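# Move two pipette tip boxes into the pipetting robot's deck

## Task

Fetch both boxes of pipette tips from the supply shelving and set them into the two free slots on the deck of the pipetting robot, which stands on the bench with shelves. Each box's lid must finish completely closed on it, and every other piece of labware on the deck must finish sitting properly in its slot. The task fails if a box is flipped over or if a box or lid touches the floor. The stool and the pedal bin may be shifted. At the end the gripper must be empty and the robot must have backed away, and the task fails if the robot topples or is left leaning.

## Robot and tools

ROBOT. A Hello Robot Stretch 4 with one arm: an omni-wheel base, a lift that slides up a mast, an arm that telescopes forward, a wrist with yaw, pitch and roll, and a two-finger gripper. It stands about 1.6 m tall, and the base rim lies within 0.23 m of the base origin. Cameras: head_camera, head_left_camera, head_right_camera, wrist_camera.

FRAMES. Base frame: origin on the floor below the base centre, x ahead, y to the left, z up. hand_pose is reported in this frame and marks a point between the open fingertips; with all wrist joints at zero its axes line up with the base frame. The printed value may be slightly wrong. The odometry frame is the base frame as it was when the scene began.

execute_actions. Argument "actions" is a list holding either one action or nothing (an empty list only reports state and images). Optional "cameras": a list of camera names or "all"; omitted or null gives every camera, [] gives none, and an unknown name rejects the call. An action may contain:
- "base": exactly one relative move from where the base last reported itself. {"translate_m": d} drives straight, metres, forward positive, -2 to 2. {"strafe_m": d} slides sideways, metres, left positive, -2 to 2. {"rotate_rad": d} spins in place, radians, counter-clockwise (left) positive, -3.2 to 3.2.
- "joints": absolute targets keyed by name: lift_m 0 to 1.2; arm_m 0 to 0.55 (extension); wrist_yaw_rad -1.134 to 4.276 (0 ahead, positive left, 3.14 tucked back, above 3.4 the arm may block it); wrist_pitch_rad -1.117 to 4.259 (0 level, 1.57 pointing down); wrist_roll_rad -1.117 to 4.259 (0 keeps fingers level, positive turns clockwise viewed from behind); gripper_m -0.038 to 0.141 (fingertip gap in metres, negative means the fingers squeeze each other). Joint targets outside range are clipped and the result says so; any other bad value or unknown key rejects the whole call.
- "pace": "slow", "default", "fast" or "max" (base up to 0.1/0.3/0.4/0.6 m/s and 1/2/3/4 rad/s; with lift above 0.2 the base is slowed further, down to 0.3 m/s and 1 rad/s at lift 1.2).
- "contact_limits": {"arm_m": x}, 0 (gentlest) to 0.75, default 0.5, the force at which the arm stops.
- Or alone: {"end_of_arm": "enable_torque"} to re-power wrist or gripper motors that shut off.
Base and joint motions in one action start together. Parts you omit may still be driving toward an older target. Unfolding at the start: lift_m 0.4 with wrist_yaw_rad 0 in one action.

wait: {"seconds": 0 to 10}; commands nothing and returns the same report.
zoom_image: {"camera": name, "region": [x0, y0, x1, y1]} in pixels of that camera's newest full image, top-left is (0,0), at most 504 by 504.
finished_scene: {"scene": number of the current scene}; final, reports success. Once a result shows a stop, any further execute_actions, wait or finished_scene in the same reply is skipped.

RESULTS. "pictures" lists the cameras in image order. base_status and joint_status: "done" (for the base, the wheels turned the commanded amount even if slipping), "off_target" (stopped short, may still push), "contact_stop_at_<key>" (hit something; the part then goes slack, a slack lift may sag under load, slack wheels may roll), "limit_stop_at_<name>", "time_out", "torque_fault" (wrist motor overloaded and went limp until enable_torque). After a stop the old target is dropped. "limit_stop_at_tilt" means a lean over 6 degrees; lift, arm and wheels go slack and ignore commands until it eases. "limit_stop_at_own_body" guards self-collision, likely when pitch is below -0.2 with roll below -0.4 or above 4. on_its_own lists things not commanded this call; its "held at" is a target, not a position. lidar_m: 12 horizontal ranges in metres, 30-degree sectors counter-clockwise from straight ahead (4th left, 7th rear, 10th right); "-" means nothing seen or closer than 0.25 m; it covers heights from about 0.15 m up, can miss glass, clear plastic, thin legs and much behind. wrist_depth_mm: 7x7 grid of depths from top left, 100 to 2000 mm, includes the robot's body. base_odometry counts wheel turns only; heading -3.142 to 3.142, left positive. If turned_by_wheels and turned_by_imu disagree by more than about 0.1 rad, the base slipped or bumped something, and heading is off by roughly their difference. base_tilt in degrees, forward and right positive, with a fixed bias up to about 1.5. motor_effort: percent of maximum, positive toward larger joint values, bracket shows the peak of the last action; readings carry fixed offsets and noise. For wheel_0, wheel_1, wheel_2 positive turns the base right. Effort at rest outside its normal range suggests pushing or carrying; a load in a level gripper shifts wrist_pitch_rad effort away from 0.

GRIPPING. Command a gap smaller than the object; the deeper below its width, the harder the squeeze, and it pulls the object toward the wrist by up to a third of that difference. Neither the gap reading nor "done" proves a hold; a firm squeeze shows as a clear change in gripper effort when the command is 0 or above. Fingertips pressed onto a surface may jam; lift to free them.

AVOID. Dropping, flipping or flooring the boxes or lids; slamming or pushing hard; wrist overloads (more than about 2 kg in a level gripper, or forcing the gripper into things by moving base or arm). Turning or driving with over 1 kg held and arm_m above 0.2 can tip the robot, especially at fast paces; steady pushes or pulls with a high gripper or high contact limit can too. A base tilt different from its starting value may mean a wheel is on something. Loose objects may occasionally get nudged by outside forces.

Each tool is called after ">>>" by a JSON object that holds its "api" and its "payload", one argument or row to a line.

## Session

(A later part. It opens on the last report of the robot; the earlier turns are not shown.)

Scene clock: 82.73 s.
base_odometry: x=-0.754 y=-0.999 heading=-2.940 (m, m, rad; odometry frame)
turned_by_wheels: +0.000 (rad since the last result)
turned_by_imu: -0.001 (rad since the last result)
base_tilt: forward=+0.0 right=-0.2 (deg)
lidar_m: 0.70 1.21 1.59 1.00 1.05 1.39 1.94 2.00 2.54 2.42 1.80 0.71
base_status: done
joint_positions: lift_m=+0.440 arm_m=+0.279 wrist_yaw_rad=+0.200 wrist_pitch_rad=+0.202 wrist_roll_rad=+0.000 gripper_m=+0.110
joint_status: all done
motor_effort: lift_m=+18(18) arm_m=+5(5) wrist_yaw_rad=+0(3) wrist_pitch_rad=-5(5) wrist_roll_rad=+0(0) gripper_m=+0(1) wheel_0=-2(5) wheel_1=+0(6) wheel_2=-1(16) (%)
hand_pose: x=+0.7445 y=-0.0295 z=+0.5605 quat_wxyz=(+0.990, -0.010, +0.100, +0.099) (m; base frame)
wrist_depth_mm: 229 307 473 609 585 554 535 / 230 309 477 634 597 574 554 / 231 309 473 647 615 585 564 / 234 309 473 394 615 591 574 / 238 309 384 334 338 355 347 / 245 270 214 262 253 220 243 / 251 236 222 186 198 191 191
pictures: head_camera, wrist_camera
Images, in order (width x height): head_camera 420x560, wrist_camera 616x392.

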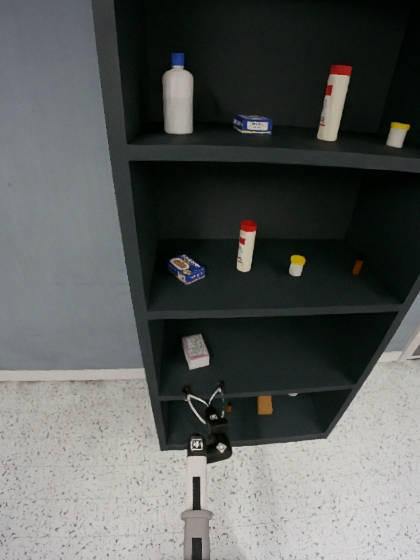

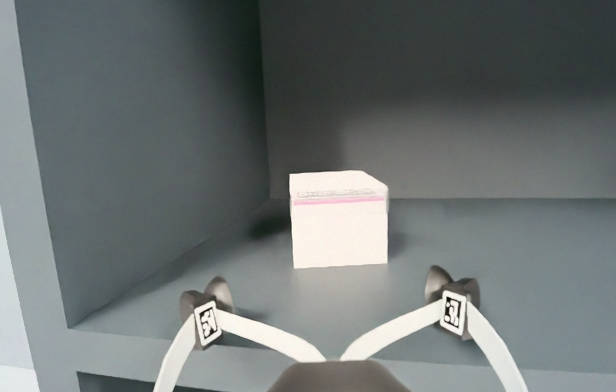

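>>> {"api": "execute_actions", "payload": {
  "actions": [
    {"joints":{"arm_m":0.37,"wrist_yaw_rad":0.24,"lift_m":0.437},"contact_limits":{"arm_m":0.2}}
  ],
  "cameras": ["wrist_camera"]
}}

Scene clock: 85.83 s.
base_odometry: x=-0.754 y=-0.999 heading=-2.940 (m, m, rad; odometry frame)
turned_by_wheels: +0.000 (rad since the last result)
turned_by_imu: +0.000 (rad since the last result)
base_tilt: forward=+0.1 right=-0.2 (deg)
lidar_m: 0.66 1.18 1.58 1.02 1.06 1.39 1.94 1.98 2.58 2.42 1.81 0.74
base_status: not commanded
joint_positions: lift_m=+0.437 arm_m=+0.369 wrist_yaw_rad=+0.240 wrist_pitch_rad=+0.202 wrist_roll_rad=+0.000 gripper_m=+0.110
joint_status: all done
motor_effort: lift_m=+17(18) arm_m=+5(6) wrist_yaw_rad=+1(5) wrist_pitch_rad=-4(4) wrist_roll_rad=-1(1) gripper_m=-1(1) wheel_0=-2(2) wheel_1=-1(1) wheel_2=-1(1) (%)
contact_limits: arm_m 0.2
hand_pose: x=+0.8353 y=-0.0177 z=+0.5577 quat_wxyz=(+0.988, -0.012, +0.100, +0.119) (m; base frame)
wrist_depth_mm: 221 291 436 530 500 473 455 / 222 291 436 539 512 484 462 / 224 293 436 554 530 496 477 / 224 294 436 521 525 504 484 / 223 293 379 241 244 347 340 / 223 263 212 245 245 215 239 / 202 199 188 160 185 180 187
pictures: wrist_camera
Images, in order (width x height): wrist_camera 616x392.

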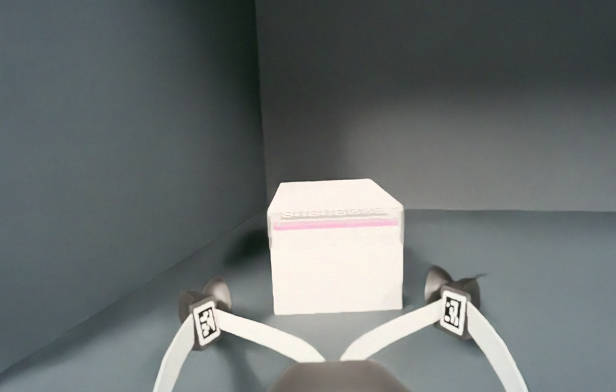

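>>> {"api": "execute_actions", "payload": {
  "actions": [
    {"base":{"strafe_m":0.007},"joints":{"arm_m":0.431},"contact_limits":{"arm_m":0.2}}
  ],
  "cameras": ["wrist_camera"]
}}

>>> {"api": "execute_actions", "payload": {
  "actions": [
    {"joints":{"gripper_m":0.05}}
  ],
  "cameras": []
}}

>>> {"api": "execute_actions", "payload": {
  "actions": [
    {"joints":{"lift_m":0.465}}
  ],
  "cameras": ["wrist_camera"]
}}

Scene clock: 90.47 s.
base_odometry: x=-0.753 y=-1.006 heading=-2.940 (m, m, rad; odometry frame)
turned_by_wheels: +0.000 (rad since the last result)
turned_by_imu: +0.000 (rad since the last result)
base_tilt: forward=+0.1 right=-0.1 (deg)
lidar_m: 0.67 1.21 1.59 1.02 1.03 1.37 1.91 1.98 2.59 2.42 1.78 0.72
base_status: done
joint_positions: lift_m=+0.437 arm_m=+0.430 wrist_yaw_rad=+0.240 wrist_pitch_rad=+0.202 wrist_roll_rad=+0.000 gripper_m=+0.110
joint_status: all done
motor_effort: lift_m=+17(17) arm_m=+5(6) wrist_yaw_rad=-1(1) wrist_pitch_rad=-3(3) wrist_roll_rad=+0(1) gripper_m=-1(2) wheel_0=+2(10) wheel_1=+1(6) wheel_2=-1(0) (%)
contact_limits: arm_m 0.2
hand_pose: x=+0.8963 y=-0.0177 z=+0.5577 quat_wxyz=(+0.988, -0.012, +0.100, +0.119) (m; base frame)
wrist_depth_mm: 216 285 424 466 442 424 399 / 217 285 427 480 455 430 413 / 218 287 427 496 466 442 421 / 218 286 427 500 477 455 433 / 218 287 355 187 208 349 340 / 217 263 191 182 182 214 238 / 200 199 188 160 183 180 187
pictures: wrist_camera
Images, in order (width x height): wrist_camera 616x392.

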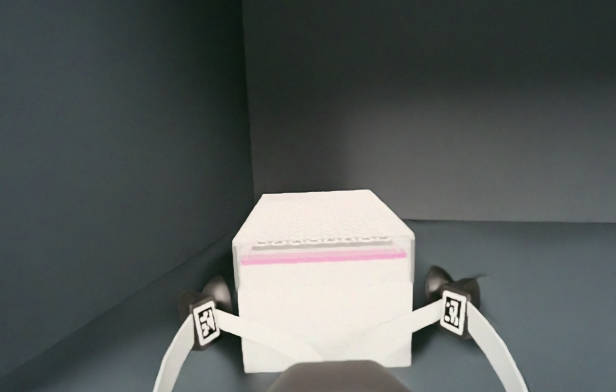

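Scene clock: 91.93 s.
base_odometry: x=-0.753 y=-1.006 heading=-2.940 (m, m, rad; odometry frame)
turned_by_wheels: +0.000 (rad since the last result)
turned_by_imu: +0.000 (rad since the last result)
base_tilt: forward=+0.1 right=-0.2 (deg)
lidar_m: 0.69 1.18 1.58 1.01 1.05 1.36 1.95 1.99 2.56 2.42 1.80 0.71
base_status: not commanded
joint_positions: lift_m=+0.437 arm_m=+0.430 wrist_yaw_rad=+0.240 wrist_pitch_rad=+0.203 wrist_roll_rad=+0.000 gripper_m=+0.051
joint_status: all done
motor_effort: lift_m=+17(17) arm_m=+5(5) wrist_yaw_rad=-2(2) wrist_pitch_rad=-7(6) wrist_roll_rad=+0(0) gripper_m=-21(21) wheel_0=+2(2) wheel_1=+0(0) wheel_2=-1(1) (%)
hand_pose: x=+0.8963 y=-0.0176 z=+0.5573 quat_wxyz=(+0.988, -0.012, +0.101, +0.119) (m; base frame)
wrist_depth_mm: 216 283 424 469 442 421 402 / 216 286 427 484 452 433 407 / 217 286 427 492 466 442 421 / 218 286 427 496 477 452 436 / 218 287 355 180 180 343 332 / 217 260 187 174 175 226 236 / 198 188 183 176 178 176 186
pictures: none
No camera images: the call's "cameras" was empty. Leave "cameras" out to get every camera's image.

Scene clock: 92.83 s.
base_odometry: x=-0.753 y=-1.006 heading=-2.940 (m, m, rad; odometry frame)
turned_by_wheels: +0.000 (rad since the last result)
turned_by_imu: +0.000 (rad since the last result)
base_tilt: forward=+0.1 right=-0.3 (deg)
lidar_m: 0.66 1.19 1.60 1.01 1.05 1.39 1.92 1.98 2.57 2.43 1.78 0.74
base_status: not commanded
joint_positions: lift_m=+0.465 arm_m=+0.430 wrist_yaw_rad=+0.240 wrist_pitch_rad=+0.203 wrist_roll_rad=+0.000 gripper_m=+0.051
joint_status: all done
motor_effort: lift_m=+23(25) arm_m=+5(5) wrist_yaw_rad=-2(1) wrist_pitch_rad=-9(9) wrist_roll_rad=-1(1) gripper_m=-23(21) wheel_0=+2(2) wheel_1=+0(0) wheel_2=-1(1) (%)
hand_pose: x=+0.8963 y=-0.0177 z=+0.5846 quat_wxyz=(+0.988, -0.012, +0.101, +0.119) (m; base frame)
wrist_depth_mm: 215 283 424 469 442 418 399 / 216 286 424 480 455 430 410 / 217 286 427 496 466 442 421 / 218 286 427 496 477 452 430 / 218 287 389 180 180 418 407 / 217 283 187 174 175 277 287 / 217 229 218 177 179 216 231
pictures: wrist_camera
Images, in order (width x height): wrist_camera 616x392.

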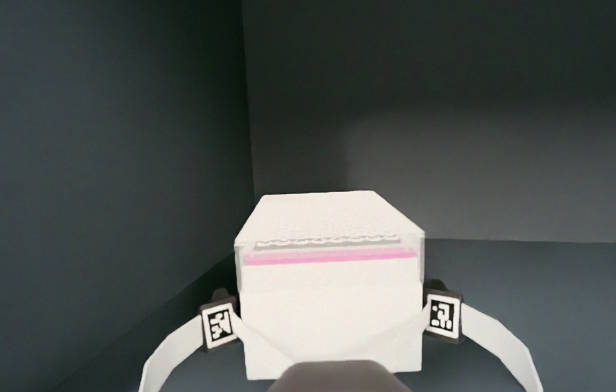

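>>> {"api": "execute_actions", "payload": {
  "actions": [
    {"base":{"translate_m":-0.717},"joints":{"arm_m":0},"pace":"fast"}
  ],
  "cameras": []
}}

>>> {"api": "execute_actions", "payload": {
  "actions": [
    {"base":{"rotate_rad":1.575},"joints":{"lift_m":0.705,"wrist_yaw_rad":0.005}}
  ],
  "cameras": []
}}

>>> {"api": "execute_actions", "payload": {
  "actions": [
    {"base":{"translate_m":0.343},"joints":{"arm_m":0.2}}
  ],
  "cameras": ["head_camera","wrist_camera"]
}}

Scene clock: 98.97 s.
base_odometry: x=-0.050 y=-0.862 heading=-2.940 (m, m, rad; odometry frame)
turned_by_wheels: +0.000 (rad since the last result)
turned_by_imu: -0.001 (rad since the last result)
base_tilt: forward=+0.0 right=-0.2 (deg)
lidar_m: 1.42 1.94 1.04 0.95 1.01 1.95 1.21 1.23 1.63 2.46 2.53 1.47
base_status: done
joint_positions: lift_m=+0.465 arm_m=+0.001 wrist_yaw_rad=+0.240 wrist_pitch_rad=+0.204 wrist_roll_rad=+0.000 gripper_m=+0.051
joint_status: all done
motor_effort: lift_m=+22(23) arm_m=-5(6) wrist_yaw_rad=+1(1) wrist_pitch_rad=-10(10) wrist_roll_rad=+0(1) gripper_m=-21(21) wheel_0=+0(6) wheel_1=+0(7) wheel_2=+0(14) (%)
hand_pose: x=+0.4669 y=-0.0178 z=+0.5846 quat_wxyz=(+0.988, -0.012, +0.101, +0.119) (m; base frame)
wrist_depth_mm: 1863 1808 1661 1618 1255 1229 1281 / 1863 1808 1708 1618 1499 1464 1366 / 1921 1921 1808 1661 1576 1464 1397 / - 1921 1808 1708 1618 1499 1430 / 1983 1983 1863 180 180 1499 1366 / 1537 1464 187 174 175 1182 1182 / 1160 1042 991 177 178 991 1042
pictures: none
No camera images: the call's "cameras" was empty. Leave "cameras" out to get every camera's image.

Scene clock: 101.03 s.
base_odometry: x=-0.050 y=-0.862 heading=-1.365 (m, m, rad; odometry frame)
turned_by_wheels: +1.575 (rad since the last result)
turned_by_imu: +1.567 (rad since the last result)
base_tilt: forward=+0.1 right=-0.2 (deg)
lidar_m: 0.97 0.99 1.94 1.19 1.22 1.66 2.47 2.54 1.46 1.39 1.92 1.03
base_status: done
joint_positions: lift_m=+0.705 arm_m=+0.001 wrist_yaw_rad=+0.005 wrist_pitch_rad=+0.204 wrist_roll_rad=+0.000 gripper_m=+0.051
joint_status: all done
motor_effort: lift_m=+23(23) arm_m=-5(5) wrist_yaw_rad=-1(8) wrist_pitch_rad=-10(10) wrist_roll_rad=+0(1) gripper_m=-21(20) wheel_0=-2(8) wheel_1=-1(6) wheel_2=+0(7) (%)
hand_pose: x=+0.4547 y=-0.0860 z=+0.8246 quat_wxyz=(+0.995, +0.000, +0.102, +0.003) (m; base frame)
wrist_depth_mm: 1464 931 1025 1025 1042 1430 1366 / 1537 976 1537 1499 1499 1537 1499 / 1576 1025 1499 1430 1537 1576 1537 / 1618 931 854 820 820 831 831 / 866 1661 820 180 180 1661 1618 / 1661 1708 187 174 175 1576 1661 / 1537 1397 1366 177 178 1336 1430
pictures: none
No camera images: the call's "cameras" was empty. Leave "cameras" out to get every camera's image.

Scene clock: 103.67 s.
base_odometry: x=+0.020 y=-1.198 heading=-1.365 (m, m, rad; odometry frame)
turned_by_wheels: +0.000 (rad since the last result)
turned_by_imu: +0.000 (rad since the last result)
base_tilt: forward=+0.1 right=-0.2 (deg)
lidar_m: 0.63 0.63 1.89 1.82 1.28 1.68 2.83 2.78 1.49 1.41 1.00 0.69
base_status: done
joint_positions: lift_m=+0.705 arm_m=+0.199 wrist_yaw_rad=+0.005 wrist_pitch_rad=+0.204 wrist_roll_rad=+0.000 gripper_m=+0.051
joint_status: all done
motor_effort: lift_m=+23(24) arm_m=+5(5) wrist_yaw_rad=+1(2) wrist_pitch_rad=-8(10) wrist_roll_rad=+0(1) gripper_m=-22(23) wheel_0=-1(6) wheel_1=+1(6) wheel_2=+2(3) (%)
hand_pose: x=+0.6530 y=-0.0860 z=+0.8246 quat_wxyz=(+0.995, +0.000, +0.102, +0.003) (m; base frame)
wrist_depth_mm: 854 976 960 976 946 976 976 / 917 991 976 991 991 991 991 / 535 1008 917 917 1025 1025 1025 / 544 976 809 496 627 691 759 / 439 362 315 180 180 384 342 / 319 319 186 174 175 290 290 / 268 248 239 177 179 244 247
pictures: head_camera, wrist_camera
Images, in order (width x height): head_camera 420x560, wrist_camera 616x392.

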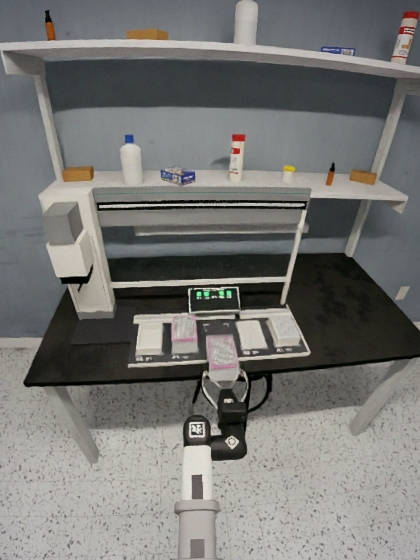

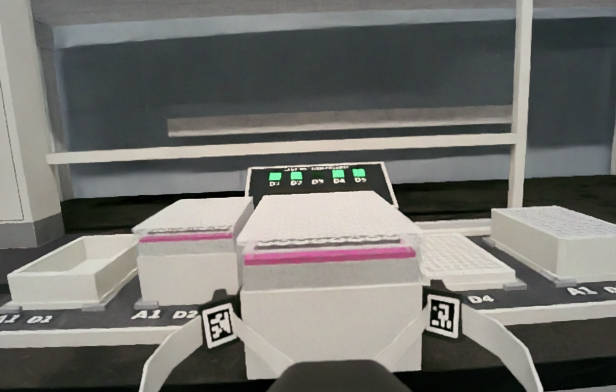

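>>> {"api": "execute_actions", "payload": {
  "actions": [
    {"joints":{"arm_m":0.33,"lift_m":0.692},"contact_limits":{"arm_m":0.2}}
  ],
  "cameras": ["head_camera","wrist_camera"]
}}

>>> {"api": "zoom_image", "payload": {
  "camera": "head_camera",
  "region": [170, 300, 270, 380]
}}

Scene clock: 107.60 s.
base_odometry: x=+0.020 y=-1.198 heading=-1.365 (m, m, rad; odometry frame)
turned_by_wheels: +0.000 (rad since the last result)
turned_by_imu: -0.001 (rad since the last result)
base_tilt: forward=+0.1 right=-0.2 (deg)
lidar_m: 0.63 0.64 1.91 1.84 1.27 1.66 2.83 2.80 1.48 1.42 0.98 0.65
base_status: not commanded
joint_positions: lift_m=+0.692 arm_m=+0.329 wrist_yaw_rad=+0.005 wrist_pitch_rad=+0.204 wrist_roll_rad=+0.000 gripper_m=+0.051
joint_status: all done
motor_effort: lift_m=+18(25) arm_m=+5(5) wrist_yaw_rad=+2(3) wrist_pitch_rad=-9(9) wrist_roll_rad=-1(1) gripper_m=-21(22) wheel_0=-1(1) wheel_1=+1(1) wheel_2=+2(2) (%)
contact_limits: arm_m 0.2
hand_pose: x=+0.7830 y=-0.0860 z=+0.8120 quat_wxyz=(+0.995, +0.000, +0.102, +0.003) (m; base frame)
wrist_depth_mm: 842 842 854 854 842 854 842 / 866 866 866 854 878 866 854 / 878 891 788 891 891 798 904 / 820 904 410 379 392 741 615 / 484 227 270 180 180 366 315 / 185 186 186 174 175 230 238 / 189 188 195 177 179 191 197
pictures: head_camera, wrist_camera
Images, in order (width x height): head_camera 420x560, wrist_camera 616x392.

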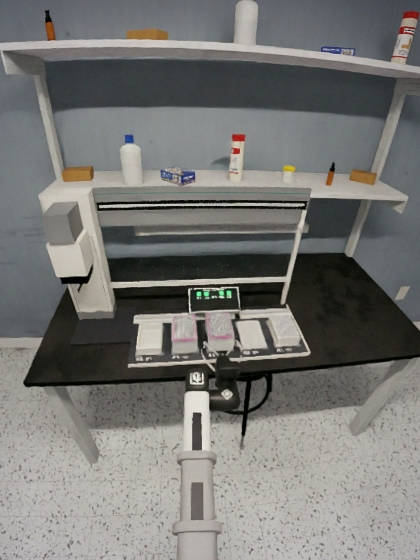

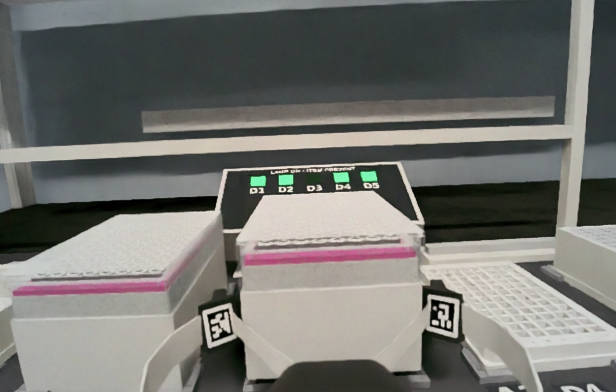

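Region (170, 300, 270, 380) of head_camera's 420x560 image, scaled by 5.040, with more detail than that image has; it fills the top 403 rows of this view, and the rest is white.

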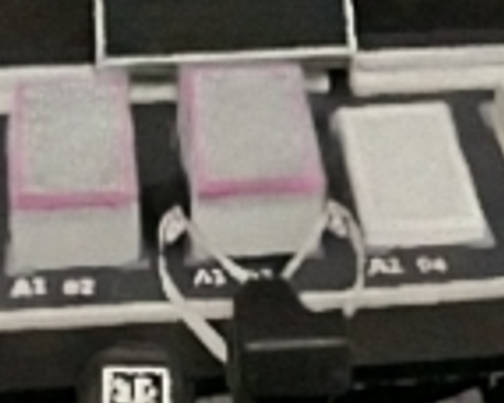

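>>> {"api": "execute_actions", "payload": {
  "actions": [
    {"joints":{"arm_m":0.341,"lift_m":0.688,"wrist_yaw_rad":0.0},"pace":"slow"}
  ],
  "cameras": ["wrist_camera"]
}}

>>> {"api": "execute_actions", "payload": {
  "actions": [
    {"joints":{"lift_m":0.678},"pace":"slow"}
  ],
  "cameras": ["wrist_camera"]
}}

Scene clock: 112.77 s.
base_odometry: x=+0.020 y=-1.198 heading=-1.365 (m, m, rad; odometry frame)
turned_by_wheels: +0.000 (rad since the last result)
turned_by_imu: -0.001 (rad since the last result)
base_tilt: forward=+0.1 right=-0.3 (deg)
lidar_m: 0.62 0.65 1.88 1.84 1.30 1.68 2.82 2.78 1.46 1.40 0.99 0.66
base_status: not commanded
joint_positions: lift_m=+0.688 arm_m=+0.340 wrist_yaw_rad=+0.000 wrist_pitch_rad=+0.204 wrist_roll_rad=+0.000 gripper_m=+0.051
joint_status: all done
motor_effort: lift_m=+18(18) arm_m=+5(6) wrist_yaw_rad=+1(3) wrist_pitch_rad=-9(9) wrist_roll_rad=-1(0) gripper_m=-20(23) wheel_0=-1(1) wheel_1=+1(1) wheel_2=+2(2) (%)
hand_pose: x=+0.7936 y=-0.0874 z=+0.8081 quat_wxyz=(+0.995, +0.000, +0.102, +0.000) (m; base frame)
wrist_depth_mm: 831 820 831 842 831 831 842 / 854 854 842 854 854 866 778 / 866 778 878 878 788 878 878 / 854 891 397 366 377 707 634 / 407 215 266 180 180 355 336 / 173 175 187 175 175 220 229 / 176 176 192 177 179 185 187
pictures: wrist_camera
Images, in order (width x height): wrist_camera 616x392.

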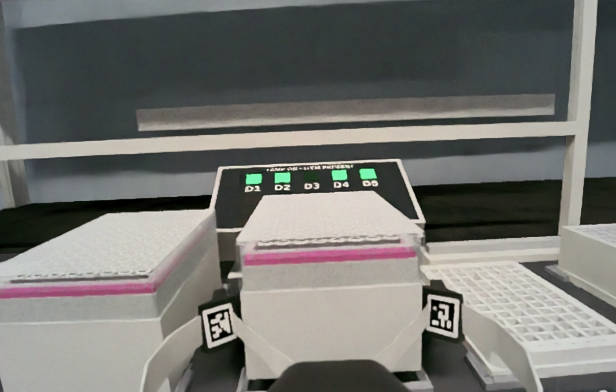

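Scene clock: 113.50 s.
base_odometry: x=+0.020 y=-1.198 heading=-1.365 (m, m, rad; odometry frame)
turned_by_wheels: +0.000 (rad since the last result)
turned_by_imu: +0.000 (rad since the last result)
base_tilt: forward=+0.1 right=-0.2 (deg)
lidar_m: 0.62 0.64 1.91 1.83 1.29 1.70 2.81 2.81 1.49 1.43 0.96 0.68
base_status: not commanded
joint_positions: lift_m=+0.678 arm_m=+0.340 wrist_yaw_rad=+0.001 wrist_pitch_rad=+0.201 wrist_roll_rad=+0.000 gripper_m=+0.051
joint_status: all done
motor_effort: lift_m=+17(19) arm_m=+5(5) wrist_yaw_rad=+0(1) wrist_pitch_rad=-3(9) wrist_roll_rad=-1(1) gripper_m=-22(21) wheel_0=-1(1) wheel_1=+1(1) wheel_2=+2(2) (%)
hand_pose: x=+0.7938 y=-0.0872 z=+0.7988 quat_wxyz=(+0.995, +0.000, +0.101, +0.000) (m; base frame)
wrist_depth_mm: 831 842 831 842 842 831 842 / 854 854 854 854 854 854 778 / 878 891 778 788 878 891 418 / 842 904 373 355 366 676 574 / 193 193 263 179 181 340 315 / 172 173 186 174 175 208 218 / 176 176 181 176 177 178 183
pictures: wrist_camera
Images, in order (width x height): wrist_camera 616x392.

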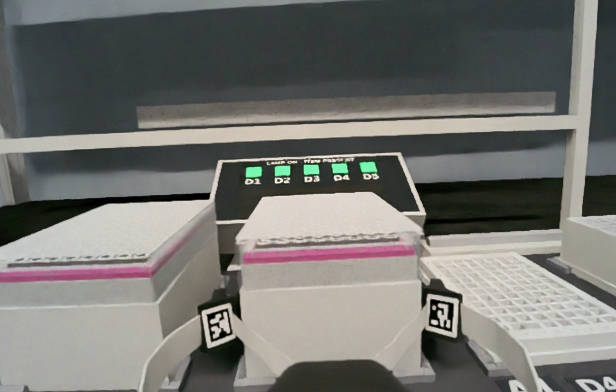

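>>> {"api": "execute_actions", "payload": {
  "actions": [
    {"joints":{"gripper_m":0.092,"arm_m":0.329},"pace":"slow"}
  ],
  "cameras": ["wrist_camera"]
}}

>>> {"api": "execute_actions", "payload": {
  "actions": [
    {"base":{"translate_m":-0.2},"joints":{"arm_m":0},"pace":"fast"}
  ],
  "cameras": ["wrist_camera"]
}}

Scene clock: 117.93 s.
base_odometry: x=+0.020 y=-1.198 heading=-1.365 (m, m, rad; odometry frame)
turned_by_wheels: +0.000 (rad since the last result)
turned_by_imu: -0.001 (rad since the last result)
base_tilt: forward=+0.0 right=-0.2 (deg)
lidar_m: 0.62 0.65 1.89 1.82 1.29 1.70 2.82 2.79 1.49 1.42 0.98 0.66
base_status: not commanded
joint_positions: lift_m=+0.678 arm_m=+0.330 wrist_yaw_rad=+0.000 wrist_pitch_rad=+0.202 wrist_roll_rad=+0.000 gripper_m=+0.092
joint_status: all done
motor_effort: lift_m=+17(17) arm_m=-5(8) wrist_yaw_rad=+0(8) wrist_pitch_rad=-4(12) wrist_roll_rad=-1(0) gripper_m=-2(23) wheel_0=-1(1) wheel_1=+1(1) wheel_2=+2(2) (%)
hand_pose: x=+0.7834 y=-0.0874 z=+0.7986 quat_wxyz=(+0.995, +0.000, +0.101, +0.000) (m; base frame)
wrist_depth_mm: 854 842 831 842 842 842 842 / 878 866 866 854 866 854 831 / 878 878 778 788 878 891 891 / 820 831 379 362 375 668 554 / 191 192 267 189 191 310 306 / 182 183 202 186 186 208 216 / 187 187 187 181 184 179 188
pictures: wrist_camera
Images, in order (width x height): wrist_camera 616x392.

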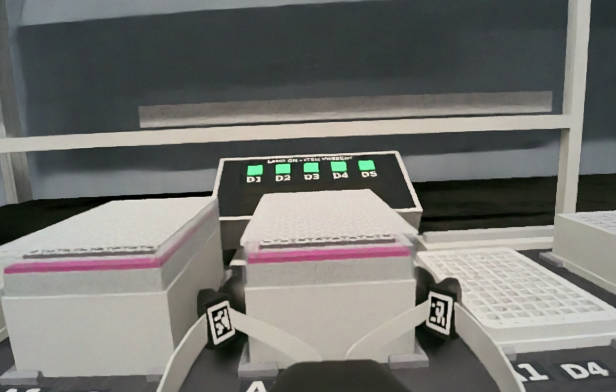

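Scene clock: 119.73 s.
base_odometry: x=-0.021 y=-1.002 heading=-1.365 (m, m, rad; odometry frame)
turned_by_wheels: +0.000 (rad since the last result)
turned_by_imu: +0.000 (rad since the last result)
base_tilt: forward=+0.1 right=-0.2 (deg)
lidar_m: 0.80 0.86 1.89 1.25 1.23 1.69 2.62 2.71 1.49 1.40 1.33 0.91
base_status: done
joint_positions: lift_m=+0.678 arm_m=+0.001 wrist_yaw_rad=+0.000 wrist_pitch_rad=+0.202 wrist_roll_rad=+0.000 gripper_m=+0.092
joint_status: all done
motor_effort: lift_m=+17(18) arm_m=-5(5) wrist_yaw_rad=+2(1) wrist_pitch_rad=-5(5) wrist_roll_rad=-1(1) gripper_m=-2(2) wheel_0=+1(6) wheel_1=+0(7) wheel_2=-1(10) (%)
hand_pose: x=+0.4543 y=-0.0875 z=+0.7985 quat_wxyz=(+0.995, +0.000, +0.101, +0.000) (m; base frame)
wrist_depth_mm: 1336 842 878 1118 1182 1205 1205 / 1366 854 1366 1366 1397 1397 1366 / 1397 878 1430 931 1336 1397 1430 / 1138 778 699 691 683 683 691 / 668 676 676 931 854 1464 1499 / 1499 1537 215 1430 798 1464 1537 / 741 1397 1366 1138 1281 1255 1397
pictures: wrist_camera
Images, in order (width x height): wrist_camera 616x392.

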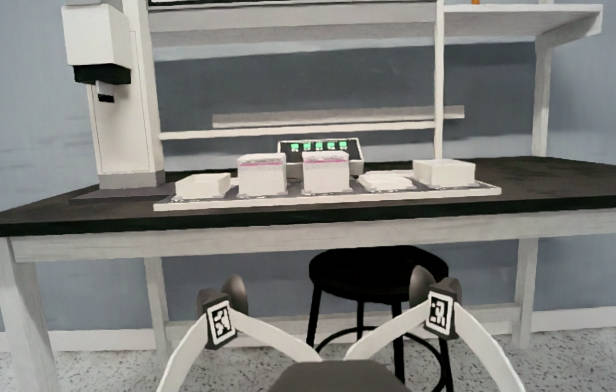

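>>> {"api": "finished_scene", "payload": {
  "scene": 2
}}

The scene is finished: the task was done.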